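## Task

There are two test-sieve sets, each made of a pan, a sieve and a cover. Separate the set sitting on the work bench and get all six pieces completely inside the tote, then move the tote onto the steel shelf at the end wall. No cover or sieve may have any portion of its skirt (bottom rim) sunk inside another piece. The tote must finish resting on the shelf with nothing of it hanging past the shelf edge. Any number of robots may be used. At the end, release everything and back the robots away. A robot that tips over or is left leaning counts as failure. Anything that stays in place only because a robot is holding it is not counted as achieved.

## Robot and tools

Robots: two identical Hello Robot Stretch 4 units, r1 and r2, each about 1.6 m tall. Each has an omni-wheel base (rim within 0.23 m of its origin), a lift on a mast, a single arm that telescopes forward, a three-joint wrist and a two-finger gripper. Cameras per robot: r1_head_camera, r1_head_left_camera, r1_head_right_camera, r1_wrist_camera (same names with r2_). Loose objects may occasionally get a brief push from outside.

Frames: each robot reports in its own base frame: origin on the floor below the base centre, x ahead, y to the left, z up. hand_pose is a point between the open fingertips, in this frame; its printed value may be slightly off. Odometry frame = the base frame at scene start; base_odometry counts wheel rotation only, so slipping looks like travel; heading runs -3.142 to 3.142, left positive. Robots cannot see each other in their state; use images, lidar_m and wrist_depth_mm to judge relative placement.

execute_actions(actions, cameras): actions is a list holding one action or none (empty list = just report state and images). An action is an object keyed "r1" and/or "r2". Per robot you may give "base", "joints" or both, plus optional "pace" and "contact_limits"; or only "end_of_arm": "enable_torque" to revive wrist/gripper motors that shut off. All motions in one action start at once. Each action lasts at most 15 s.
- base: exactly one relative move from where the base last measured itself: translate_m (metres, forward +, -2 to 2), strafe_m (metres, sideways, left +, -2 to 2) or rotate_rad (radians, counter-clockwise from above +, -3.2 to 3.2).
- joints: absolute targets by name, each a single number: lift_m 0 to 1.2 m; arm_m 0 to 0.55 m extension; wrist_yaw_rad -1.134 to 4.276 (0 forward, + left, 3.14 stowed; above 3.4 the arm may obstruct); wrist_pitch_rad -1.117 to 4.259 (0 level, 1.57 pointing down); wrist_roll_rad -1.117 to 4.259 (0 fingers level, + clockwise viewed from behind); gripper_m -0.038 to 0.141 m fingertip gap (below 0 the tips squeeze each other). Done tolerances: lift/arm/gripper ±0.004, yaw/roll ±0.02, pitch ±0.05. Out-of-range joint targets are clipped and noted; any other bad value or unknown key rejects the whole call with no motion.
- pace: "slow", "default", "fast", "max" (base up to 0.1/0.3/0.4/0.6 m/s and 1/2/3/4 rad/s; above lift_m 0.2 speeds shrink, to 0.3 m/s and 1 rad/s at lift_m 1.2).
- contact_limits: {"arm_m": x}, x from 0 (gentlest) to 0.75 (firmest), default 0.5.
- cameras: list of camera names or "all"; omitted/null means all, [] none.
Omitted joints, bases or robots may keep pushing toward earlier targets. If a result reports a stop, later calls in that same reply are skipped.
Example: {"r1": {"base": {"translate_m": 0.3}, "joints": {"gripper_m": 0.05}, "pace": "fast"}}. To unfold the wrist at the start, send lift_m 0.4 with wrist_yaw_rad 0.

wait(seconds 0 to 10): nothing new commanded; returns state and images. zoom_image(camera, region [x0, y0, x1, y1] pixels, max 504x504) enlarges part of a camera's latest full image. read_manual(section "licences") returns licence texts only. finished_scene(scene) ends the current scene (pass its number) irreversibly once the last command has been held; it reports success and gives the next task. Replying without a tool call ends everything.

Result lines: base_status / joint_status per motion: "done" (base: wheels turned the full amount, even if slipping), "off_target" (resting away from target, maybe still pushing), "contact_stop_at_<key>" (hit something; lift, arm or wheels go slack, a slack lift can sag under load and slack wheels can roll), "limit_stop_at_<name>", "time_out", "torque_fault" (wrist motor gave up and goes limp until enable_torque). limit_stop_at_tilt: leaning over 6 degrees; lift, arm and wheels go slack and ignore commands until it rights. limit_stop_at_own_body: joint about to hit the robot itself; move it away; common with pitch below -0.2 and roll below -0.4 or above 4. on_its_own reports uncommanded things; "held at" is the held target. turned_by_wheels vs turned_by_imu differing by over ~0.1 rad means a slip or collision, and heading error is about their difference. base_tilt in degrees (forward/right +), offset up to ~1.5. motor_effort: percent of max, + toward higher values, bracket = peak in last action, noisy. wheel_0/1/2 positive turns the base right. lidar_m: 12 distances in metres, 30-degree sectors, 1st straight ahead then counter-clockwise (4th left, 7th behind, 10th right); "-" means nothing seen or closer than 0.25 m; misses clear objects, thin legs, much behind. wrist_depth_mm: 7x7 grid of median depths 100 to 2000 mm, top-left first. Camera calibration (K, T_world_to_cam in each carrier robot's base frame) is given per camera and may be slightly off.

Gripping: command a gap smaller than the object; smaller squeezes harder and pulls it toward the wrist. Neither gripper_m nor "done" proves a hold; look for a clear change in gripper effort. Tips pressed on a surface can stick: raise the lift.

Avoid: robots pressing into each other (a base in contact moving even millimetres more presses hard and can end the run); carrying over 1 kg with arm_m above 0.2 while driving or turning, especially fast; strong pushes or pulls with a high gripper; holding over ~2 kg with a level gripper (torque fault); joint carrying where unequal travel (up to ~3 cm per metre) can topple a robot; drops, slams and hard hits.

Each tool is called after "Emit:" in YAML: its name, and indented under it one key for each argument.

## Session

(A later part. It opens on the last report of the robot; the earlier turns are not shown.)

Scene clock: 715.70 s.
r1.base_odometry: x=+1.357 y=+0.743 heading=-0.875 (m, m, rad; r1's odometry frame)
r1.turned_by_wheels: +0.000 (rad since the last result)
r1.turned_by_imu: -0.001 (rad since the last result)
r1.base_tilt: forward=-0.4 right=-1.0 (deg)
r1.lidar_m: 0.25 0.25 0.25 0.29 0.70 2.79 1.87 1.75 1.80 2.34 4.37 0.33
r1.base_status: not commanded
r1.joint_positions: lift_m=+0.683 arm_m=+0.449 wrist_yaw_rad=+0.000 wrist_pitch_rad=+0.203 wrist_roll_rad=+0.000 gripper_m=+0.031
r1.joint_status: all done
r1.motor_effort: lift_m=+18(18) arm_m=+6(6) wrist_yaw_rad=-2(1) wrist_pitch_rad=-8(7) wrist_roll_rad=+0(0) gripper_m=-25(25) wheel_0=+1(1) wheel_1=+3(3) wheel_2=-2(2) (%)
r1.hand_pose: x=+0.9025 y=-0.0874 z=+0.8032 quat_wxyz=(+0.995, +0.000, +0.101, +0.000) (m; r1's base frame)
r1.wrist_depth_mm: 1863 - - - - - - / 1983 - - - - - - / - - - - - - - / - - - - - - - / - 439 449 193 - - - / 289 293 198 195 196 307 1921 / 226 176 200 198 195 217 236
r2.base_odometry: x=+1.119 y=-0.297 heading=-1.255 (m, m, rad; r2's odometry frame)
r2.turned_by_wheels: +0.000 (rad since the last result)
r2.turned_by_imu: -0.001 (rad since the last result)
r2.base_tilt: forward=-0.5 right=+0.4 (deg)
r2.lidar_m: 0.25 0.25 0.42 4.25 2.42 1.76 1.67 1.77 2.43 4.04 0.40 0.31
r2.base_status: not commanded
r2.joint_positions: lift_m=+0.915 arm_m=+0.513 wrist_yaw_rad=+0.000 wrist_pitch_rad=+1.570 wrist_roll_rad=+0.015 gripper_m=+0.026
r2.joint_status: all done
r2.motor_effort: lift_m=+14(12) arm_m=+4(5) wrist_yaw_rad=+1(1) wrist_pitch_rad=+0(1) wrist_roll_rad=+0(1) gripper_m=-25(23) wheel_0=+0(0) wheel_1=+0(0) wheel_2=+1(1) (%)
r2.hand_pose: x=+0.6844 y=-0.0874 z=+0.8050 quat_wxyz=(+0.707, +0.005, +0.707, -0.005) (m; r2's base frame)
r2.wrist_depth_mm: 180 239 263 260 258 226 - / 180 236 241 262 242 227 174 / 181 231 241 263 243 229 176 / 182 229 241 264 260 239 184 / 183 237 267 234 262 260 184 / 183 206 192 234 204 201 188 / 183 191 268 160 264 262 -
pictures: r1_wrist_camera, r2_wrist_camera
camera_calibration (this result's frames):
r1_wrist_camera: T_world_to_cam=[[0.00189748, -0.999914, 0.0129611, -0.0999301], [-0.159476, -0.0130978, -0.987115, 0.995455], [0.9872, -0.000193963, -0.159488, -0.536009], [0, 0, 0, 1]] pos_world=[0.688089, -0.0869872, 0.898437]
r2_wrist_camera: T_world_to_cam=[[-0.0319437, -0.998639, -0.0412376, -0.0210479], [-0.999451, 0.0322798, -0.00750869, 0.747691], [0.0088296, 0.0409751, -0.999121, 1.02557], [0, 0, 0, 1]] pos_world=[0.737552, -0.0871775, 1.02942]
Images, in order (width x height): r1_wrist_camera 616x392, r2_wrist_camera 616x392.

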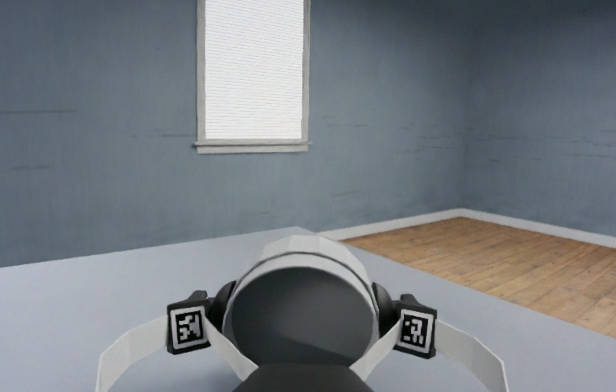

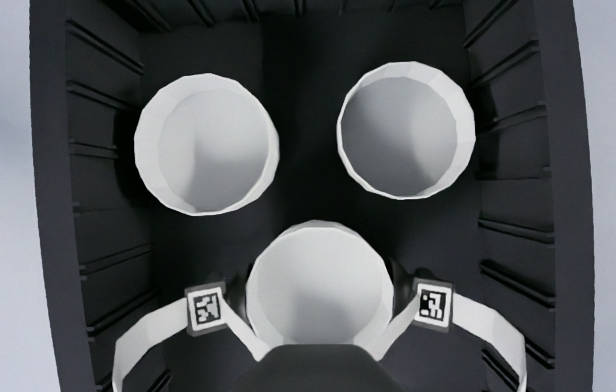

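Emit:
execute_actions:
  actions:
    - {"r2": {"joints": {"gripper_m": 0.095}}, "r1": {"joints": {"lift_m": 1.1}}}
  cameras: ["r2_wrist_camera", "r1_wrist_camera"]

Scene clock: 725.07 s.
r1.base_odometry: x=+1.357 y=+0.743 heading=-0.875 (m, m, rad; r1's odometry frame)
r1.turned_by_wheels: +0.000 (rad since the last result)
r1.turned_by_imu: -0.001 (rad since the last result)
r1.base_tilt: forward=-0.3 right=-1.0 (deg)
r1.lidar_m: 0.25 0.25 0.25 0.29 0.71 2.79 1.85 1.76 1.81 2.32 4.37 0.34
r1.base_status: not commanded
r1.joint_positions: lift_m=+1.100 arm_m=+0.449 wrist_yaw_rad=+0.000 wrist_pitch_rad=+0.203 wrist_roll_rad=+0.000 gripper_m=+0.031
r1.joint_status: all done
r1.motor_effort: lift_m=+24(29) arm_m=+6(6) wrist_yaw_rad=-1(1) wrist_pitch_rad=-7(8) wrist_roll_rad=-2(1) gripper_m=-25(23) wheel_0=+1(1) wheel_1=+3(3) wheel_2=-2(2) (%)
r1.hand_pose: x=+0.9025 y=-0.0874 z=+1.2197 quat_wxyz=(+0.995, +0.000, +0.102, +0.000) (m; r1's base frame)
r1.wrist_depth_mm: 1921 - - - - - - / 1921 - - - - - - / - - - - - - - / - - - - - - - / - - - 194 - - - / - - 198 195 196 - - / - 175 201 198 196 - -
r2.base_odometry: x=+1.119 y=-0.297 heading=-1.255 (m, m, rad; r2's odometry frame)
r2.turned_by_wheels: +0.000 (rad since the last result)
r2.turned_by_imu: -0.001 (rad since the last result)
r2.base_tilt: forward=-0.5 right=+0.3 (deg)
r2.lidar_m: 0.25 0.28 0.37 4.25 2.43 1.76 1.67 1.74 2.41 4.01 0.42 0.29
r2.base_status: not commanded
r2.joint_positions: lift_m=+0.915 arm_m=+0.513 wrist_yaw_rad=+0.000 wrist_pitch_rad=+1.570 wrist_roll_rad=+0.015 gripper_m=+0.095
r2.joint_status: all done
r2.motor_effort: lift_m=+13(13) arm_m=+4(4) wrist_yaw_rad=+1(1) wrist_pitch_rad=+0(5) wrist_roll_rad=+0(1) gripper_m=-2(23) wheel_0=+0(0) wheel_1=+0(0) wheel_2=+1(1) (%)
r2.hand_pose: x=+0.6843 y=-0.0874 z=+0.8050 quat_wxyz=(+0.707, +0.005, +0.707, -0.005) (m; r2's base frame)
r2.wrist_depth_mm: 180 239 263 262 258 226 - / 180 236 241 262 243 227 175 / 181 231 242 263 243 229 177 / 182 229 242 264 262 239 183 / 182 237 267 240 262 252 185 / 183 229 200 241 227 225 188 / 184 198 268 121 265 226 -
pictures: r1_wrist_camera, r2_wrist_camera
camera_calibration (this result's frames):
r1_wrist_camera: T_world_to_cam=[[0.00190066, -0.999914, 0.0129609, -0.105331], [-0.159706, -0.0130981, -0.987078, 1.40672], [0.987163, -0.000193831, -0.159717, -0.469267], [0, 0, 0, 1]] pos_world=[0.688105, -0.0869872, 1.31496]
r2_wrist_camera: T_world_to_cam=[[-0.0319581, -0.998639, -0.041227, -0.0210495], [-0.999453, 0.0322805, -0.00717735, 0.747336], [0.0084984, 0.040975, -0.999124, 1.0258], [0, 0, 0, 1]] pos_world=[0.737537, -0.0871775, 1.0294]
Images, in order (width x height): r1_wrist_camera 616x392, r2_wrist_camera 616x392.

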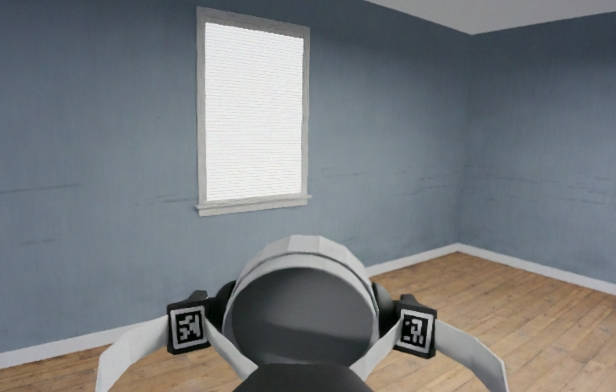

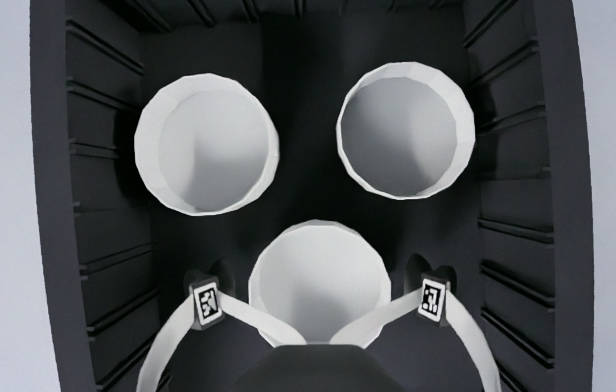

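Emit:
execute_actions:
  actions:
    - {"r2": {"joints": {"lift_m": 1.02}, "pace": "fast"}, "r1": {"joints": {"wrist_pitch_rad": 1.77, "arm_m": 0.25}}}
  cameras: ["r1_wrist_camera"]

Emit:
execute_actions:
  actions:
    - {"r2": {"joints": {"arm_m": 0.1, "wrist_roll_rad": 1.57, "wrist_pitch_rad": 1.57}, "pace": "fast"}, "r1": {"base": {"rotate_rad": 0.72}}}
  cameras: ["r1_wrist_camera", "r2_head_camera", "r1_head_right_camera"]

Scene clock: 752.80 s.
r1.base_odometry: x=+1.357 y=+0.743 heading=-0.875 (m, m, rad; r1's odometry frame)
r1.turned_by_wheels: +0.000 (rad since the last result)
r1.turned_by_imu: -0.001 (rad since the last result)
r1.base_tilt: forward=-0.4 right=-1.0 (deg)
r1.lidar_m: 0.25 0.25 0.25 0.30 0.72 2.81 1.90 1.74 1.80 2.35 4.36 0.34
r1.base_status: not commanded
r1.joint_positions: lift_m=+1.100 arm_m=+0.251 wrist_yaw_rad=+0.000 wrist_pitch_rad=+1.769 wrist_roll_rad=+0.000 gripper_m=+0.031
r1.joint_status: all done
r1.motor_effort: lift_m=+24(25) arm_m=-5(8) wrist_yaw_rad=+0(0) wrist_pitch_rad=+4(2) wrist_roll_rad=+0(1) gripper_m=-25(25) wheel_0=+1(1) wheel_1=+3(3) wheel_2=-2(2) (%)
r1.hand_pose: x=+0.3650 y=-0.0874 z=+0.9951 quat_wxyz=(+0.634, +0.000, +0.774, +0.000) (m; r1's base frame)
r1.wrist_depth_mm: 415 415 421 421 421 418 421 / 410 424 427 427 430 424 1160 / 382 433 433 436 436 1182 1160 / 439 445 449 449 1205 1182 1205 / 455 452 455 193 1229 1229 1229 / 466 469 198 195 196 1255 1308 / 480 327 200 198 196 1308 1281
r2.base_odometry: x=+1.119 y=-0.297 heading=-1.255 (m, m, rad; r2's odometry frame)
r2.turned_by_wheels: +0.000 (rad since the last result)
r2.turned_by_imu: -0.001 (rad since the last result)
r2.base_tilt: forward=-0.4 right=+0.3 (deg)
r2.lidar_m: 0.25 0.28 0.39 4.22 2.41 1.75 1.65 1.75 2.40 4.04 0.42 0.29
r2.base_status: not commanded
r2.joint_positions: lift_m=+1.020 arm_m=+0.513 wrist_yaw_rad=+0.000 wrist_pitch_rad=+1.570 wrist_roll_rad=+0.015 gripper_m=+0.095
r2.joint_status: all done
r2.motor_effort: lift_m=+21(24) arm_m=+4(4) wrist_yaw_rad=+0(1) wrist_pitch_rad=-1(2) wrist_roll_rad=-1(0) gripper_m=+2(3) wheel_0=+0(0) wheel_1=+0(0) wheel_2=+0(0) (%)
r2.hand_pose: x=+0.6843 y=-0.0874 z=+0.9094 quat_wxyz=(+0.707, +0.005, +0.707, -0.005) (m; r2's base frame)
r2.wrist_depth_mm: 377 303 285 300 309 332 359 / 379 324 370 368 364 309 362 / 379 317 347 366 349 322 364 / 382 314 347 370 366 306 364 / 382 379 373 345 368 310 364 / 384 379 200 370 320 279 366 / 387 382 373 121 370 322 368
pictures: r1_wrist_camera
camera_calibration (this result's frames):
r1_wrist_camera: T_world_to_cam=[[0.0127089, -0.999917, -0.00190499, -0.0905158], [-0.987851, -0.0128506, 0.154869, 0.265094], [-0.154881, -0.0000863748, -0.987933, 1.26647], [0, 0, 0, 1]] pos_world=[0.459175, -0.0869923, 1.20996]
Images, in order (width x height): r1_wrist_camera 616x392.

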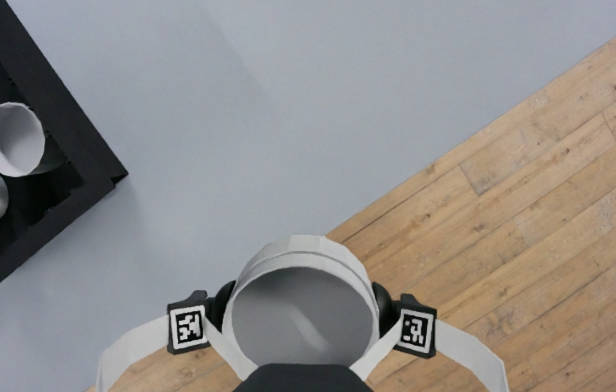

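Scene clock: 754.73 s.
r1.base_odometry: x=+1.357 y=+0.743 heading=-0.155 (m, m, rad; r1's odometry frame)
r1.turned_by_wheels: +0.719 (rad since the last result)
r1.turned_by_imu: +0.734 (rad since the last result)
r1.base_tilt: forward=-0.4 right=-1.0 (deg)
r1.lidar_m: 0.25 0.26 0.35 3.90 2.25 1.77 1.73 1.92 2.89 0.60 0.29 0.25
r1.base_status: done
r1.joint_positions: lift_m=+1.100 arm_m=+0.251 wrist_yaw_rad=+0.000 wrist_pitch_rad=+1.769 wrist_roll_rad=+0.000 gripper_m=+0.031
r1.joint_status: not commanded
r1.motor_effort: lift_m=+24(24) arm_m=-5(5) wrist_yaw_rad=-1(0) wrist_pitch_rad=+4(4) wrist_roll_rad=+0(0) gripper_m=-25(25) wheel_0=-2(6) wheel_1=-3(9) wheel_2=-2(10) (%)
r1.hand_pose: x=+0.3650 y=-0.0874 z=+0.9951 quat_wxyz=(+0.634, +0.000, +0.774, +0.000) (m; r1's base frame)
r1.wrist_depth_mm: 415 415 415 394 413 418 415 / 427 421 410 418 402 424 424 / 436 436 436 433 410 439 433 / 442 449 370 384 364 449 445 / 459 459 455 193 459 462 455 / 1229 466 198 195 197 473 469 / 1308 723 200 198 196 480 488
r2.base_odometry: x=+1.119 y=-0.297 heading=-1.255 (m, m, rad; r2's odometry frame)
r2.turned_by_wheels: +0.000 (rad since the last result)
r2.turned_by_imu: -0.001 (rad since the last result)
r2.base_tilt: forward=-0.4 right=+0.3 (deg)
r2.lidar_m: 0.26 0.29 0.41 4.26 2.44 1.77 1.68 1.73 2.42 4.05 0.44 0.29
r2.base_status: not commanded
r2.joint_positions: lift_m=+1.020 arm_m=+0.101 wrist_yaw_rad=+0.000 wrist_pitch_rad=+1.570 wrist_roll_rad=+1.570 gripper_m=+0.095
r2.joint_status: all done
r2.motor_effort: lift_m=+21(21) arm_m=-4(1) wrist_yaw_rad=+2(0) wrist_pitch_rad=-2(2) wrist_roll_rad=+0(6) gripper_m=-1(0) wheel_0=+0(0) wheel_1=+0(0) wheel_2=+0(1) (%)
r2.hand_pose: x=+0.2718 y=-0.0874 z=+0.9094 quat_wxyz=(+0.500, +0.500, +0.500, -0.500) (m; r2's base frame)
r2.wrist_depth_mm: 379 375 375 1160 1138 1138 1118 / 377 377 375 1138 1138 1138 1160 / 322 377 375 1138 1160 1160 1118 / 336 379 377 1160 931 931 1138 / 332 379 377 976 931 931 1138 / 325 382 201 1138 946 1138 1138 / 293 357 379 121 1160 1160 1138
pictures: r1_head_right_camera, r1_wrist_camera, r2_head_camera
camera_calibration (this result's frames):
r1_wrist_camera: T_world_to_cam=[[0.0127127, -0.999917, -0.00190458, -0.0905177], [-0.987856, -0.0128543, 0.154837, 0.265126], [-0.154848, -0.0000869357, -0.987938, 1.26646], [0, 0, 0, 1]] pos_world=[0.459166, -0.0869922, 1.20996]
Images, in order (width x height): r1_head_right_camera 420x672, r1_wrist_camera 616x392, r2_head_camera 420x560.

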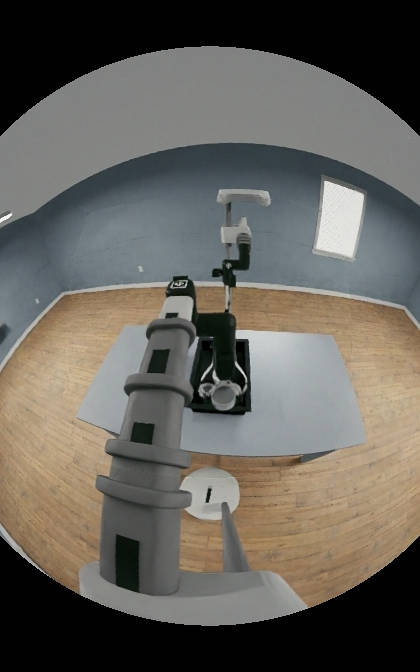

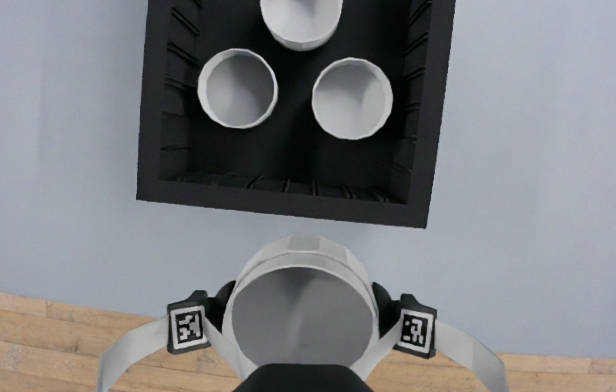

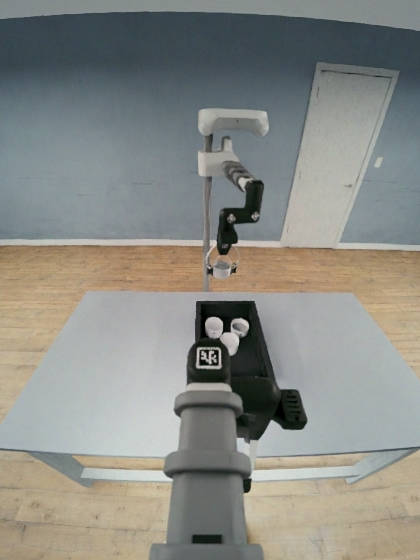

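Emit:
execute_actions:
  actions:
    - {"r1": {"joints": {"wrist_pitch_rad": 1.67, "arm_m": 0.538, "lift_m": 1.04}}}
  cameras: ["r1_wrist_camera", "r2_head_camera", "r2_wrist_camera"]

Scene clock: 772.63 s.
r1.base_odometry: x=+1.357 y=+0.743 heading=-0.155 (m, m, rad; r1's odometry frame)
r1.turned_by_wheels: +0.000 (rad since the last result)
r1.turned_by_imu: -0.001 (rad since the last result)
r1.base_tilt: forward=-0.3 right=-1.0 (deg)
r1.lidar_m: 0.25 0.25 0.36 3.88 2.27 1.78 1.74 1.91 2.90 0.57 0.27 0.25
r1.base_status: not commanded
r1.joint_positions: lift_m=+1.040 arm_m=+0.537 wrist_yaw_rad=+0.000 wrist_pitch_rad=+1.670 wrist_roll_rad=+0.000 gripper_m=+0.031
r1.joint_status: all done
r1.motor_effort: lift_m=+19(23) arm_m=+6(8) wrist_yaw_rad=+0(0) wrist_pitch_rad=+4(5) wrist_roll_rad=+0(1) gripper_m=-26(25) wheel_0=-2(2) wheel_1=-3(3) wheel_2=-3(3) (%)
r1.hand_pose: x=+0.6795 y=-0.0874 z=+0.9313 quat_wxyz=(+0.671, +0.000, +0.741, +0.000) (m; r1's base frame)
r1.wrist_depth_mm: 375 375 379 375 377 377 377 / 379 379 379 379 382 382 379 / 384 382 355 329 298 353 384 / 387 384 384 387 382 340 384 / 394 387 384 193 389 332 394 / 397 392 198 196 196 392 394 / 397 240 201 198 196 306 399
r2.base_odometry: x=+1.119 y=-0.297 heading=-1.255 (m, m, rad; r2's odometry frame)
r2.turned_by_wheels: +0.000 (rad since the last result)
r2.turned_by_imu: -0.001 (rad since the last result)
r2.base_tilt: forward=-0.4 right=+0.4 (deg)
r2.lidar_m: 0.25 0.29 0.39 4.25 2.44 1.77 1.68 1.73 2.43 4.05 0.39 0.27
r2.base_status: not commanded
r2.joint_positions: lift_m=+1.020 arm_m=+0.101 wrist_yaw_rad=+0.000 wrist_pitch_rad=+1.570 wrist_roll_rad=+1.570 gripper_m=+0.095
r2.joint_status: not commanded
r2.motor_effort: lift_m=+21(21) arm_m=-4(4) wrist_yaw_rad=+2(2) wrist_pitch_rad=-2(1) wrist_roll_rad=+0(0) gripper_m=+0(0) wheel_0=+0(0) wheel_1=+0(0) wheel_2=+0(0) (%)
r2.hand_pose: x=+0.2718 y=-0.0874 z=+0.9094 quat_wxyz=(+0.500, +0.500, +0.500, -0.500) (m; r2's base frame)
r2.wrist_depth_mm: 377 377 373 1160 1160 1138 1118 / 379 377 373 1160 1160 1138 1138 / 320 377 377 1160 1138 1138 1138 / 338 379 377 1138 931 931 1118 / 332 382 377 960 946 917 1118 / 325 382 200 1182 946 1138 1138 / 293 357 379 121 1160 1160 1138
pictures: r1_wrist_camera, r2_head_camera, r2_wrist_camera
camera_calibration (this result's frames):
r1_wrist_camera: T_world_to_cam=[[0.0133063, -0.999911, -0.000614902, -0.0962595], [-0.99836, -0.0133199, 0.055678, 0.68519], [-0.0556813, -0.000126976, -0.998449, 1.19448], [0, 0, 0, 1]] pos_world=[0.751858, -0.0869726, 1.15442]
r2_wrist_camera: T_world_to_cam=[[-0.998993, 0.0164527, -0.041736, 0.322098], [0.0167444, 0.999838, -0.00664916, 0.143719], [0.0416198, -0.00734131, -0.999107, 1.12036], [0, 0, 0, 1]] pos_world=[0.272738, -0.14077, 1.13375]
Images, in order (width x height): r1_wrist_camera 616x392, r2_head_camera 420x560, r2_wrist_camera 616x392.

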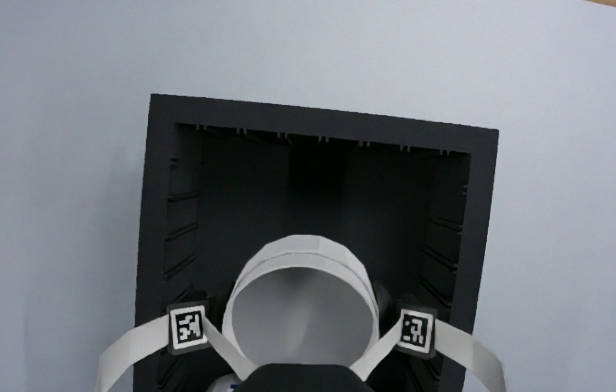

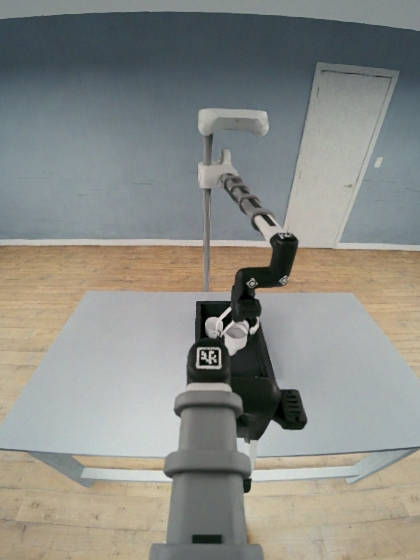

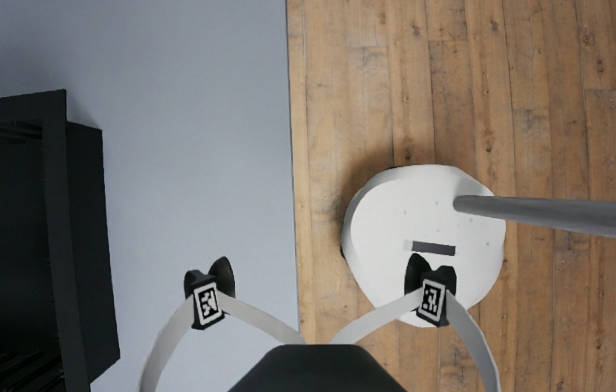

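Emit:
execute_actions:
  actions:
    - {"r1": {"joints": {"arm_m": 0.55, "lift_m": 0.895}}}
  cameras: ["r1_wrist_camera", "r2_head_right_camera", "r2_head_left_camera"]

Scene clock: 784.07 s.
r1.base_odometry: x=+1.357 y=+0.743 heading=-0.155 (m, m, rad; r1's odometry frame)
r1.turned_by_wheels: +0.000 (rad since the last result)
r1.turned_by_imu: -0.001 (rad since the last result)
r1.base_tilt: forward=-0.4 right=-1.0 (deg)
r1.lidar_m: 0.25 0.25 0.35 3.91 2.26 1.78 1.76 1.91 2.87 0.64 0.29 0.25
r1.base_status: not commanded
r1.joint_positions: lift_m=+0.895 arm_m=+0.549 wrist_yaw_rad=+0.000 wrist_pitch_rad=+1.670 wrist_roll_rad=+0.000 gripper_m=+0.031
r1.joint_status: all done
r1.motor_effort: lift_m=+19(18) arm_m=+6(6) wrist_yaw_rad=-2(2) wrist_pitch_rad=+3(4) wrist_roll_rad=+0(1) gripper_m=-26(25) wheel_0=-2(2) wheel_1=-3(3) wheel_2=-3(3) (%)
r1.hand_pose: x=+0.6914 y=-0.0874 z=+0.7863 quat_wxyz=(+0.671, +0.000, +0.741, +0.000) (m; r1's base frame)
r1.wrist_depth_mm: 237 236 238 238 237 237 237 / 152 152 152 153 238 239 237 / 154 207 238 197 154 154 154 / 157 233 240 241 241 240 196 / 160 237 242 193 241 241 194 / 163 220 198 196 197 244 190 / 164 184 200 198 195 200 -
r2.base_odometry: x=+1.119 y=-0.297 heading=-1.255 (m, m, rad; r2's odometry frame)
r2.turned_by_wheels: +0.000 (rad since the last result)
r2.turned_by_imu: -0.001 (rad since the last result)
r2.base_tilt: forward=-0.5 right=+0.3 (deg)
r2.lidar_m: 0.25 0.29 0.39 4.24 2.45 1.73 1.68 1.76 2.38 4.02 0.39 0.28
r2.base_status: not commanded
r2.joint_positions: lift_m=+1.020 arm_m=+0.101 wrist_yaw_rad=+0.000 wrist_pitch_rad=+1.570 wrist_roll_rad=+1.570 gripper_m=+0.095
r2.joint_status: not commanded
r2.motor_effort: lift_m=+21(21) arm_m=-4(4) wrist_yaw_rad=+1(2) wrist_pitch_rad=-1(2) wrist_roll_rad=+1(1) gripper_m=+0(1) wheel_0=+0(0) wheel_1=+0(0) wheel_2=+0(0) (%)
r2.hand_pose: x=+0.2718 y=-0.0874 z=+0.9094 quat_wxyz=(+0.500, +0.500, +0.500, -0.500) (m; r2's base frame)
r2.wrist_depth_mm: 377 377 373 1160 1138 1138 1138 / 379 377 375 1138 1160 1138 1118 / 320 379 377 1138 1160 1138 1160 / 336 377 377 1160 931 931 1118 / 334 379 377 976 931 931 1138 / 327 382 201 1138 931 1138 1160 / 293 357 379 121 1160 1138 1138
pictures: r1_wrist_camera, r2_head_left_camera, r2_head_right_camera
camera_calibration (this result's frames):
r1_wrist_camera: T_world_to_cam=[[0.0133058, -0.999911, -0.00061743, -0.096505], [-0.998349, -0.0133195, 0.055868, 0.705018], [-0.0558712, -0.000126959, -0.998438, 1.05051], [0, 0, 0, 1]] pos_world=[0.763831, -0.0869726, 1.00942]
Images, in order (width x height): r1_wrist_camera 616x392, r2_head_left_camera 420x672, r2_head_right_camera 420x672.

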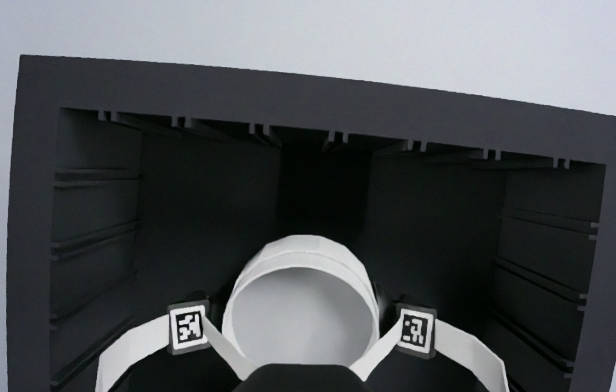

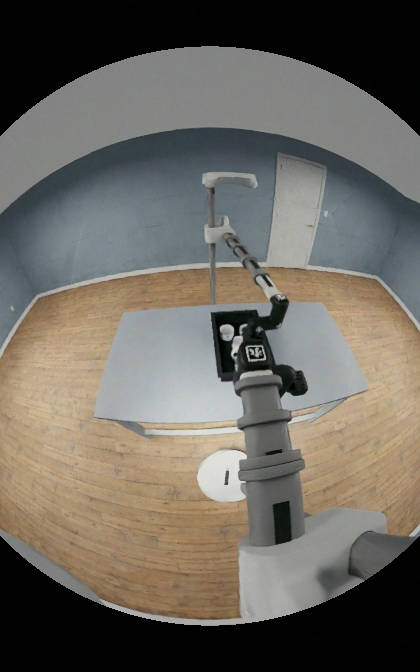

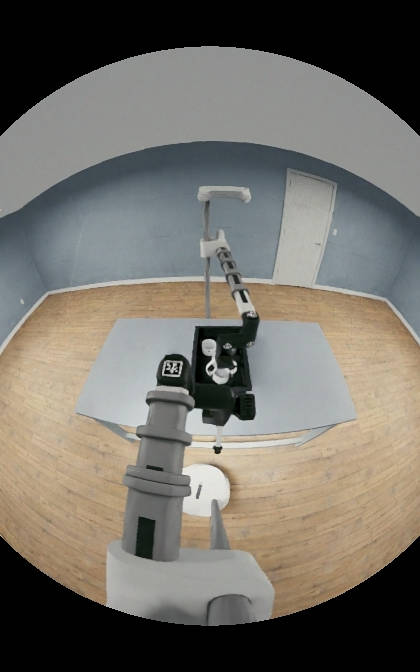

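Emit:
execute_actions:
  actions:
    - {"r1": {"joints": {"gripper_m": 0.095}}}
  cameras: ["r1_wrist_camera"]

Scene clock: 790.23 s.
r1.base_odometry: x=+1.357 y=+0.743 heading=-0.155 (m, m, rad; r1's odometry frame)
r1.turned_by_wheels: +0.000 (rad since the last result)
r1.turned_by_imu: -0.001 (rad since the last result)
r1.base_tilt: forward=-0.3 right=-1.0 (deg)
r1.lidar_m: 0.25 0.25 0.36 3.92 2.24 1.81 1.75 1.91 2.88 0.59 0.27 0.25
r1.base_status: not commanded
r1.joint_positions: lift_m=+0.895 arm_m=+0.549 wrist_yaw_rad=+0.000 wrist_pitch_rad=+1.670 wrist_roll_rad=+0.000 gripper_m=+0.095
r1.joint_status: all done
r1.motor_effort: lift_m=+19(19) arm_m=+6(6) wrist_yaw_rad=+0(2) wrist_pitch_rad=+4(3) wrist_roll_rad=+0(0) gripper_m=-2(26) wheel_0=-2(2) wheel_1=-3(3) wheel_2=-3(3) (%)
r1.hand_pose: x=+0.6914 y=-0.0874 z=+0.7863 quat_wxyz=(+0.671, +0.000, +0.741, +0.000) (m; r1's base frame)
r1.wrist_depth_mm: 236 238 237 236 236 237 236 / 153 153 153 153 238 238 239 / 154 198 239 195 154 154 154 / 157 234 242 242 240 240 196 / 161 239 242 242 244 243 192 / 162 227 220 216 215 244 190 / 164 214 246 144 217 216 -
r2.base_odometry: x=+1.119 y=-0.297 heading=-1.255 (m, m, rad; r2's odometry frame)
r2.turned_by_wheels: +0.000 (rad since the last result)
r2.turned_by_imu: -0.001 (rad since the last result)
r2.base_tilt: forward=-0.5 right=+0.3 (deg)
r2.lidar_m: 0.25 0.28 0.40 4.25 2.48 1.74 1.65 1.76 2.39 4.02 0.43 0.29
r2.base_status: not commanded
r2.joint_positions: lift_m=+1.020 arm_m=+0.101 wrist_yaw_rad=+0.000 wrist_pitch_rad=+1.570 wrist_roll_rad=+1.570 gripper_m=+0.095
r2.joint_status: not commanded
r2.motor_effort: lift_m=+21(21) arm_m=-4(4) wrist_yaw_rad=+2(2) wrist_pitch_rad=-2(1) wrist_roll_rad=+0(0) gripper_m=+0(2) wheel_0=+0(0) wheel_1=+0(0) wheel_2=+1(0) (%)
r2.hand_pose: x=+0.2718 y=-0.0874 z=+0.9094 quat_wxyz=(+0.500, +0.500, +0.500, -0.500) (m; r2's base frame)
r2.wrist_depth_mm: 377 375 375 1160 1138 1138 1138 / 379 377 375 1138 1160 1138 1138 / 322 377 375 1160 1138 1138 1138 / 336 379 379 1138 931 931 1138 / 332 379 377 976 931 917 1138 / 325 379 200 1160 931 1160 1138 / 293 359 379 121 1160 1138 1138
pictures: r1_wrist_camera
camera_calibration (this result's frames):
r1_wrist_camera: T_world_to_cam=[[0.0133057, -0.999911, -0.000617105, -0.0965053], [-0.998351, -0.0133194, 0.0558439, 0.705046], [-0.0558472, -0.000126954, -0.998439, 1.05049], [0, 0, 0, 1]] pos_world=[0.763834, -0.0869726, 1.00942]
Images, in order (width x height): r1_wrist_camera 616x392.

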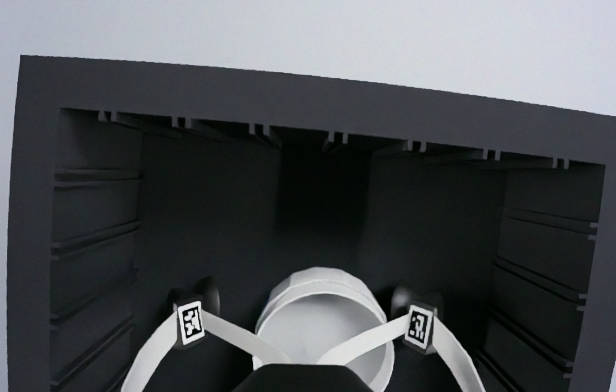

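Emit:
execute_actions:
  actions:
    - {"r1": {"joints": {"lift_m": 1.1}, "pace": "fast"}}
  cameras: []

Emit:
execute_actions:
  actions:
    - {"r1": {"base": {"rotate_rad": -0.12}, "joints": {"arm_m": 0.35, "wrist_pitch_rad": 1.5}, "pace": "fast"}}
  cameras: ["r1_wrist_camera", "r2_head_right_camera"]

Scene clock: 796.67 s.
r1.base_odometry: x=+1.357 y=+0.743 heading=-0.155 (m, m, rad; r1's odometry frame)
r1.turned_by_wheels: +0.000 (rad since the last result)
r1.turned_by_imu: -0.001 (rad since the last result)
r1.base_tilt: forward=-0.4 right=-1.0 (deg)
r1.lidar_m: 0.25 0.25 0.38 3.90 2.25 1.78 1.75 1.94 2.86 0.62 0.30 0.25
r1.base_status: not commanded
r1.joint_positions: lift_m=+1.100 arm_m=+0.549 wrist_yaw_rad=+0.000 wrist_pitch_rad=+1.670 wrist_roll_rad=+0.000 gripper_m=+0.095
r1.joint_status: all done
r1.motor_effort: lift_m=+23(25) arm_m=+6(6) wrist_yaw_rad=-3(1) wrist_pitch_rad=+3(3) wrist_roll_rad=-1(1) gripper_m=-1(2) wheel_0=-2(2) wheel_1=-3(3) wheel_2=-3(2) (%)
r1.hand_pose: x=+0.6915 y=-0.0874 z=+0.9910 quat_wxyz=(+0.671, +0.000, +0.741, +0.000) (m; r1's base frame)
r1.wrist_depth_mm: 436 436 433 436 439 439 436 / 439 439 442 439 436 439 439 / 436 442 359 413 442 445 442 / 442 445 442 442 442 449 449 / 445 452 442 421 452 452 449 / 455 455 368 430 221 455 459 / 459 452 421 144 392 455 459
r2.base_odometry: x=+1.119 y=-0.297 heading=-1.255 (m, m, rad; r2's odometry frame)
r2.turned_by_wheels: +0.000 (rad since the last result)
r2.turned_by_imu: -0.001 (rad since the last result)
r2.base_tilt: forward=-0.4 right=+0.4 (deg)
r2.lidar_m: 0.27 0.28 0.39 4.28 2.46 1.76 1.66 1.76 2.42 4.03 0.40 0.28
r2.base_status: not commanded
r2.joint_positions: lift_m=+1.020 arm_m=+0.101 wrist_yaw_rad=+0.000 wrist_pitch_rad=+1.570 wrist_roll_rad=+1.570 gripper_m=+0.095
r2.joint_status: not commanded
r2.motor_effort: lift_m=+21(21) arm_m=-4(4) wrist_yaw_rad=+1(2) wrist_pitch_rad=+0(2) wrist_roll_rad=+1(1) gripper_m=+0(1) wheel_0=+0(0) wheel_1=+0(0) wheel_2=+1(0) (%)
r2.hand_pose: x=+0.2718 y=-0.0874 z=+0.9094 quat_wxyz=(+0.500, +0.500, +0.500, -0.500) (m; r2's base frame)
r2.wrist_depth_mm: 377 377 373 1160 1138 1118 1118 / 379 377 375 1138 1138 1138 1138 / 322 377 375 1138 1160 1138 1138 / 336 379 375 1138 931 917 1138 / 332 379 377 976 917 917 1138 / 327 379 201 1160 917 1138 1160 / 293 357 379 121 1160 1138 1138
pictures: none
No camera images: the call's "cameras" was empty. Leave "cameras" out to get every camera's image.

Scene clock: 798.10 s.
r1.base_odometry: x=+1.357 y=+0.743 heading=-0.275 (m, m, rad; r1's odometry frame)
r1.turned_by_wheels: -0.119 (rad since the last result)
r1.turned_by_imu: -0.122 (rad since the last result)
r1.base_tilt: forward=-0.4 right=-1.0 (deg)
r1.lidar_m: 0.25 0.25 0.31 3.91 2.49 1.85 1.76 1.84 2.52 4.39 0.30 0.25
r1.base_status: done
r1.joint_positions: lift_m=+1.100 arm_m=+0.351 wrist_yaw_rad=+0.000 wrist_pitch_rad=+1.500 wrist_roll_rad=+0.000 gripper_m=+0.095
r1.joint_status: all done
r1.motor_effort: lift_m=+23(23) arm_m=-5(4) wrist_yaw_rad=+1(2) wrist_pitch_rad=+1(2) wrist_roll_rad=-2(1) gripper_m=-1(3) wheel_0=+0(4) wheel_1=+3(7) wheel_2=+3(7) (%)
r1.hand_pose: x=+0.5421 y=-0.0874 z=+0.9903 quat_wxyz=(+0.732, +0.000, +0.682, +0.000) (m; r1's base frame)
r1.wrist_depth_mm: 477 397 394 389 477 480 484 / 469 445 469 469 477 473 473 / 466 424 436 462 466 469 469 / 459 424 427 455 459 462 459 / 449 415 439 452 452 449 449 / 442 382 387 415 223 442 445 / 436 351 433 144 394 439 439
r2.base_odometry: x=+1.119 y=-0.297 heading=-1.255 (m, m, rad; r2's odometry frame)
r2.turned_by_wheels: +0.000 (rad since the last result)
r2.turned_by_imu: +0.000 (rad since the last result)
r2.base_tilt: forward=-0.4 right=+0.3 (deg)
r2.lidar_m: 0.25 0.28 0.39 4.26 2.48 1.75 1.68 1.77 2.40 4.04 0.41 0.29
r2.base_status: not commanded
r2.joint_positions: lift_m=+1.020 arm_m=+0.101 wrist_yaw_rad=+0.000 wrist_pitch_rad=+1.570 wrist_roll_rad=+1.570 gripper_m=+0.095
r2.joint_status: not commanded
r2.motor_effort: lift_m=+21(21) arm_m=-4(4) wrist_yaw_rad=+2(1) wrist_pitch_rad=-1(2) wrist_roll_rad=+1(0) gripper_m=-1(2) wheel_0=+0(0) wheel_1=+0(0) wheel_2=+1(1) (%)
r2.hand_pose: x=+0.2718 y=-0.0874 z=+0.9094 quat_wxyz=(+0.500, +0.500, +0.500, -0.500) (m; r2's base frame)
r2.wrist_depth_mm: 379 375 375 1160 1138 1138 1138 / 377 377 375 1160 1138 1118 1138 / 320 379 375 1160 1160 1138 1138 / 336 379 377 1160 931 917 1138 / 332 379 375 976 917 931 1138 / 325 379 201 1160 931 1138 1138 / 293 359 379 121 1160 1160 1160
pictures: r1_wrist_camera, r2_head_right_camera
camera_calibration (this result's frames):
r1_wrist_camera: T_world_to_cam=[[0.013006, -0.999914, 0.00161825, -0.0964439], [-0.99349, -0.0131056, -0.113161, 0.709323], [0.113172, -0.000135948, -0.993575, 1.14934], [0, 0, 0, 1]] pos_world=[0.575886, -0.0869833, 1.22238]
Images, in order (width x height): r1_wrist_camera 616x392, r2_head_right_camera 420x672.

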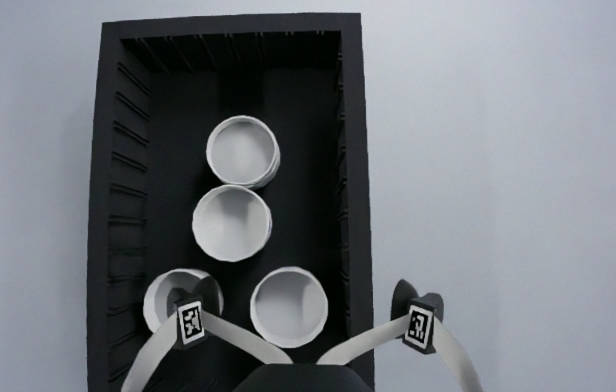

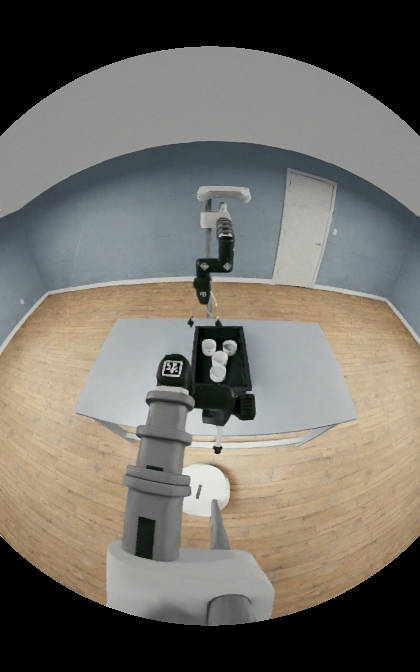

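Emit:
execute_actions:
  actions:
    - {"r1": {"base": {"strafe_m": -0.097}, "joints": {"arm_m": 0.24, "wrist_pitch_rad": 1.57, "wrist_yaw_rad": 3.14, "wrist_roll_rad": 1.57, "gripper_m": 0.065, "lift_m": 1.03}, "pace": "fast"}, "r2": {"joints": {"arm_m": 0.316, "gripper_m": 0.065, "lift_m": 1.01}}}
  cameras: ["r1_wrist_camera", "r2_wrist_camera", "r2_head_right_camera", "r1_head_left_camera"]

Scene clock: 834.77 s.
r1.base_odometry: x=+1.331 y=+0.650 heading=-0.275 (m, m, rad; r1's odometry frame)
r1.turned_by_wheels: +0.000 (rad since the last result)
r1.turned_by_imu: -0.001 (rad since the last result)
r1.base_tilt: forward=-0.4 right=-1.0 (deg)
r1.lidar_m: 0.25 0.25 0.29 0.82 2.43 1.83 1.73 1.84 2.52 4.30 0.32 0.25
r1.base_status: done
r1.joint_positions: lift_m=+1.030 arm_m=+0.241 wrist_yaw_rad=+3.139 wrist_pitch_rad=+1.570 wrist_roll_rad=+1.570 gripper_m=+0.065
r1.joint_status: all done
r1.motor_effort: lift_m=+19(22) arm_m=-5(4) wrist_yaw_rad=+0(8) wrist_pitch_rad=+3(4) wrist_roll_rad=+0(6) gripper_m=-4(3) wheel_0=+1(9) wheel_1=-1(12) wheel_2=+0(2) (%)
r1.hand_pose: x=+0.4118 y=+0.0874 z=+0.9199 quat_wxyz=(+0.500, -0.499, +0.501, +0.500) (m; r1's base frame)
r1.wrist_depth_mm: 1160 394 389 392 389 389 394 / 1138 392 392 389 389 389 387 / 1138 384 389 297 301 304 301 / 1138 387 379 382 362 382 382 / 1098 382 382 377 379 355 351 / 917 377 214 375 221 353 349 / 1118 375 377 143 347 370 373
r2.base_odometry: x=+1.119 y=-0.297 heading=-1.255 (m, m, rad; r2's odometry frame)
r2.turned_by_wheels: +0.000 (rad since the last result)
r2.turned_by_imu: -0.001 (rad since the last result)
r2.base_tilt: forward=-0.5 right=+0.3 (deg)
r2.lidar_m: 0.27 0.25 0.39 4.27 2.44 1.75 1.66 1.73 2.43 4.01 0.44 0.29
r2.base_status: not commanded
r2.joint_positions: lift_m=+1.010 arm_m=+0.315 wrist_yaw_rad=+0.000 wrist_pitch_rad=+1.570 wrist_roll_rad=+1.570 gripper_m=+0.065
r2.joint_status: all done
r2.motor_effort: lift_m=+14(18) arm_m=+4(2) wrist_yaw_rad=+2(2) wrist_pitch_rad=+0(2) wrist_roll_rad=+0(0) gripper_m=+1(3) wheel_0=+0(0) wheel_1=+0(0) wheel_2=+1(0) (%)
r2.hand_pose: x=+0.4864 y=-0.0874 z=+0.9001 quat_wxyz=(+0.501, +0.500, +0.500, -0.499) (m; r2's base frame)
r2.wrist_depth_mm: 368 366 364 359 357 357 1118 / 368 366 279 273 359 357 1118 / 345 364 364 359 359 359 1118 / 351 364 364 362 362 359 904 / 343 336 336 362 362 362 904 / 342 366 197 276 199 362 1118 / 368 368 366 120 364 362 1118
pictures: r1_head_left_camera, r1_wrist_camera, r2_head_right_camera, r2_wrist_camera
camera_calibration (this result's frames):
r1_wrist_camera: T_world_to_cam=[[0.999926, 0.0121967, -0.000189901, -0.412994], [0.0121773, -0.999, -0.043017, 0.181704], [-0.000714379, 0.0430115, -0.999074, 1.14241], [0, 0, 0, 1]] pos_world=[0.411567, 0.137423, 1.14909]
r2_wrist_camera: T_world_to_cam=[[-0.998977, 0.0162609, -0.0421952, 0.5365], [0.0165555, 0.999841, -0.00664152, 0.140148], [0.0420805, -0.00733328, -0.999087, 1.10182], [0, 0, 0, 1]] pos_world=[0.487266, -0.14077, 1.12439]
Images, in order (width x height): r1_head_left_camera 420x672, r1_wrist_camera 616x392, r2_head_right_camera 420x672, r2_wrist_camera 616x392.

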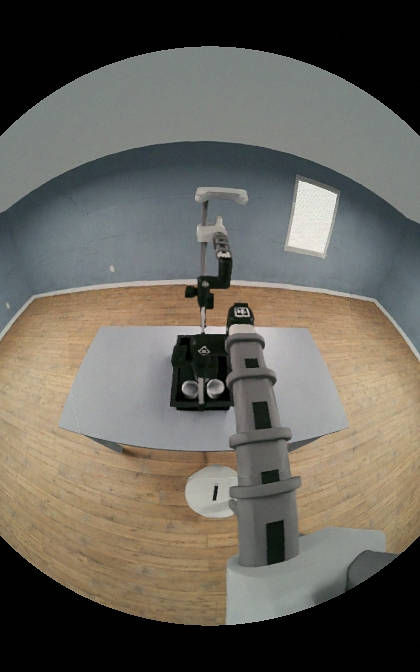

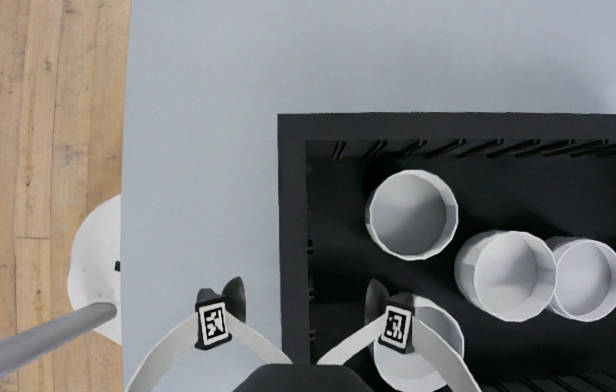

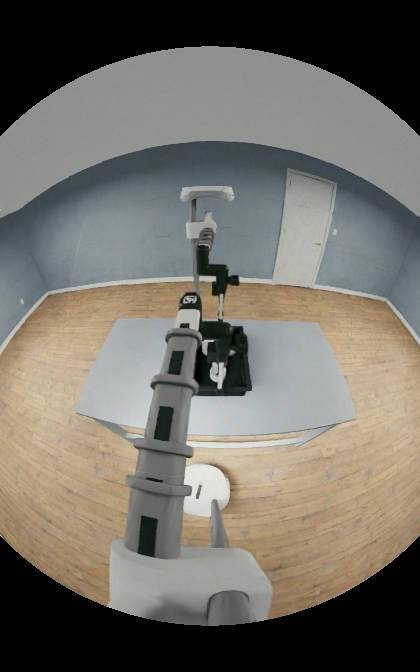

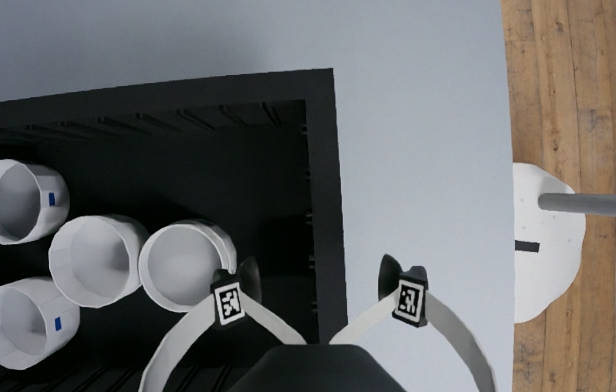

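Emit:
execute_actions:
  actions:
    - {"r1": {"joints": {"arm_m": 0.227}}, "r2": {"base": {"strafe_m": -0.011}, "joints": {"arm_m": 0.307}}}
  cameras: []

Emit:
execute_actions:
  actions:
    - {"r1": {"joints": {"lift_m": 0.931}}, "r2": {"joints": {"lift_m": 0.932}}}
  cameras: ["r1_wrist_camera", "r2_wrist_camera", "r2_head_right_camera", "r1_head_left_camera"]

Scene clock: 873.40 s.
r1.base_odometry: x=+1.331 y=+0.650 heading=-0.275 (m, m, rad; r1's odometry frame)
r1.turned_by_wheels: +0.000 (rad since the last result)
r1.turned_by_imu: -0.001 (rad since the last result)
r1.base_tilt: forward=-0.4 right=-1.1 (deg)
r1.lidar_m: 0.25 0.25 0.33 0.85 2.47 1.84 1.75 1.83 2.50 4.30 0.32 0.25
r1.base_status: not commanded
r1.joint_positions: lift_m=+1.030 arm_m=+0.228 wrist_yaw_rad=+3.140 wrist_pitch_rad=+1.570 wrist_roll_rad=+1.570 gripper_m=+0.065
r1.joint_status: all done
r1.motor_effort: lift_m=+18(19) arm_m=-5(6) wrist_yaw_rad=+1(0) wrist_pitch_rad=+2(2) wrist_roll_rad=+0(1) gripper_m=-3(3) wheel_0=+1(0) wheel_1=-1(1) wheel_2=+0(0) (%)
r1.hand_pose: x=+0.3988 y=+0.0874 z=+0.9199 quat_wxyz=(+0.500, -0.500, +0.500, +0.500) (m; r1's base frame)
r1.wrist_depth_mm: 1160 1160 389 389 392 389 392 / 1160 1118 389 392 392 387 387 / 1182 1138 387 298 298 300 303 / 1138 904 379 382 364 382 379 / 1118 904 379 379 375 355 351 / 1138 831 213 375 220 355 353 / 1118 1008 375 143 349 370 373
r2.base_odometry: x=+1.108 y=-0.301 heading=-1.255 (m, m, rad; r2's odometry frame)
r2.turned_by_wheels: +0.000 (rad since the last result)
r2.turned_by_imu: -0.001 (rad since the last result)
r2.base_tilt: forward=-0.5 right=+0.3 (deg)
r2.lidar_m: 0.26 0.29 0.38 4.25 2.45 1.75 1.66 1.75 2.43 4.01 0.43 0.29
r2.base_status: done
r2.joint_positions: lift_m=+1.010 arm_m=+0.308 wrist_yaw_rad=+0.000 wrist_pitch_rad=+1.570 wrist_roll_rad=+1.570 gripper_m=+0.065
r2.joint_status: all done
r2.motor_effort: lift_m=+13(14) arm_m=-5(3) wrist_yaw_rad=+1(1) wrist_pitch_rad=-2(0) wrist_roll_rad=+0(0) gripper_m=-4(4) wheel_0=+1(6) wheel_1=-1(8) wheel_2=+0(4) (%)
r2.hand_pose: x=+0.4790 y=-0.0874 z=+0.9001 quat_wxyz=(+0.501, +0.500, +0.500, -0.499) (m; r2's base frame)
r2.wrist_depth_mm: 366 366 366 362 357 357 1118 / 368 368 364 362 359 359 1118 / 291 320 362 338 359 359 1118 / 366 366 364 362 362 357 917 / 343 338 347 362 362 357 904 / 343 343 196 276 199 362 1118 / 366 368 364 120 362 362 1160
pictures: none
No camera images: the call's "cameras" was empty. Leave "cameras" out to get every camera's image.

Scene clock: 874.83 s.
r1.base_odometry: x=+1.331 y=+0.650 heading=-0.275 (m, m, rad; r1's odometry frame)
r1.turned_by_wheels: +0.000 (rad since the last result)
r1.turned_by_imu: +0.000 (rad since the last result)
r1.base_tilt: forward=-0.4 right=-1.0 (deg)
r1.lidar_m: 0.25 0.25 0.32 0.81 2.48 1.85 1.75 1.86 2.53 4.27 0.31 0.25
r1.base_status: not commanded
r1.joint_positions: lift_m=+0.931 arm_m=+0.228 wrist_yaw_rad=+3.140 wrist_pitch_rad=+1.570 wrist_roll_rad=+1.570 gripper_m=+0.065
r1.joint_status: all done
r1.motor_effort: lift_m=+18(20) arm_m=-5(5) wrist_yaw_rad=+0(0) wrist_pitch_rad=+4(3) wrist_roll_rad=+1(1) gripper_m=-4(3) wheel_0=+0(0) wheel_1=-1(1) wheel_2=+0(0) (%)
r1.hand_pose: x=+0.3988 y=+0.0874 z=+0.8209 quat_wxyz=(+0.500, -0.500, +0.500, +0.500) (m; r1's base frame)
r1.wrist_depth_mm: 1060 293 291 291 291 291 291 / 1042 289 289 200 201 201 200 / 1060 286 287 226 285 266 285 / 1042 285 283 283 283 265 282 / 820 283 282 197 281 263 260 / 820 283 213 195 221 278 239 / 627 278 278 144 254 251 279
r2.base_odometry: x=+1.108 y=-0.301 heading=-1.255 (m, m, rad; r2's odometry frame)
r2.turned_by_wheels: +0.000 (rad since the last result)
r2.turned_by_imu: +0.000 (rad since the last result)
r2.base_tilt: forward=-0.5 right=+0.4 (deg)
r2.lidar_m: 0.26 0.29 0.38 4.24 2.46 1.75 1.67 1.76 2.41 4.01 0.42 0.29
r2.base_status: not commanded
r2.joint_positions: lift_m=+0.932 arm_m=+0.308 wrist_yaw_rad=+0.000 wrist_pitch_rad=+1.570 wrist_roll_rad=+1.570 gripper_m=+0.065
r2.joint_status: all done
r2.motor_effort: lift_m=+13(10) arm_m=-4(5) wrist_yaw_rad=+1(1) wrist_pitch_rad=-2(1) wrist_roll_rad=+0(0) gripper_m=-1(2) wheel_0=+1(1) wheel_1=-1(1) wheel_2=+1(0) (%)
r2.hand_pose: x=+0.4790 y=-0.0874 z=+0.8221 quat_wxyz=(+0.501, +0.500, +0.500, -0.499) (m; r2's base frame)
r2.wrist_depth_mm: 287 286 283 282 279 279 1042 / 198 196 196 195 282 279 1025 / 286 285 285 282 282 281 661 / 289 286 285 195 283 281 517 / 264 266 283 208 285 282 549 / 265 258 196 196 199 282 549 / 290 257 285 120 285 282 661
pictures: r1_head_left_camera, r1_wrist_camera, r2_head_right_camera, r2_wrist_camera
camera_calibration (this result's frames):
r1_wrist_camera: T_world_to_cam=[[0.999923, 0.0124274, -0.000170353, -0.400072], [0.0124086, -0.998997, -0.0430167, 0.177512], [-0.000704768, 0.0430113, -0.999074, 1.04352], [0, 0, 0, 1]] pos_world=[0.398574, 0.137423, 1.05012]
r2_wrist_camera: T_world_to_cam=[[-0.998979, 0.0162579, -0.0421575, 0.525741], [0.0165523, 0.999841, -0.00664214, 0.139756], [0.0420429, -0.00733316, -0.999089, 1.02424], [0, 0, 0, 1]] pos_world=[0.479829, -0.14077, 1.0464]
Images, in order (width x height): r1_head_left_camera 420x672, r1_wrist_camera 616x392, r2_head_right_camera 420x672, r2_wrist_camera 616x392.

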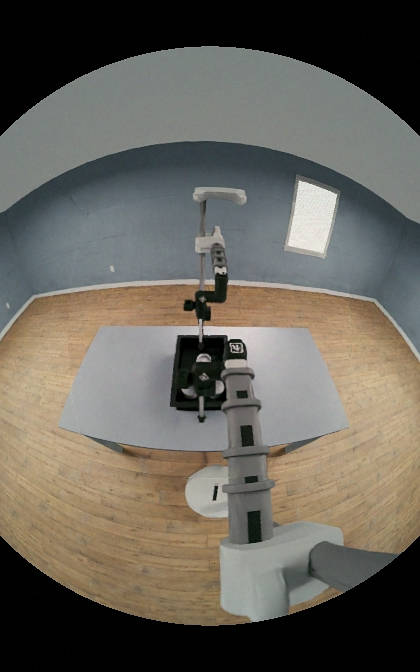

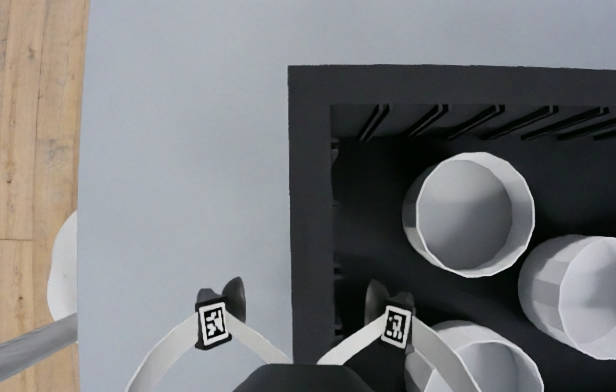

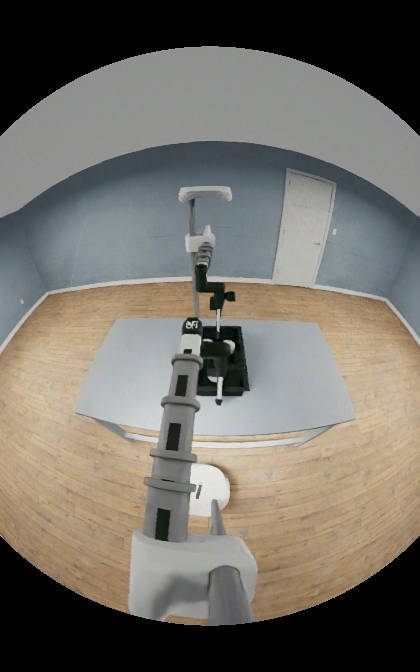

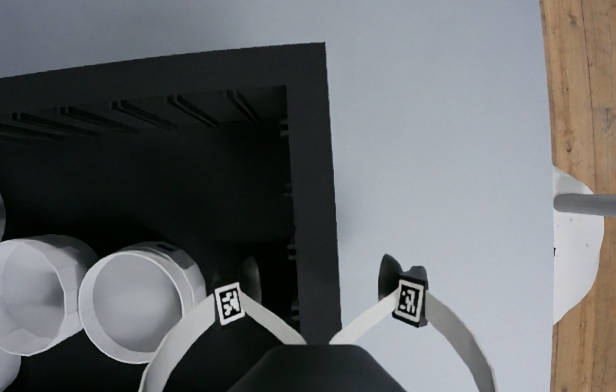

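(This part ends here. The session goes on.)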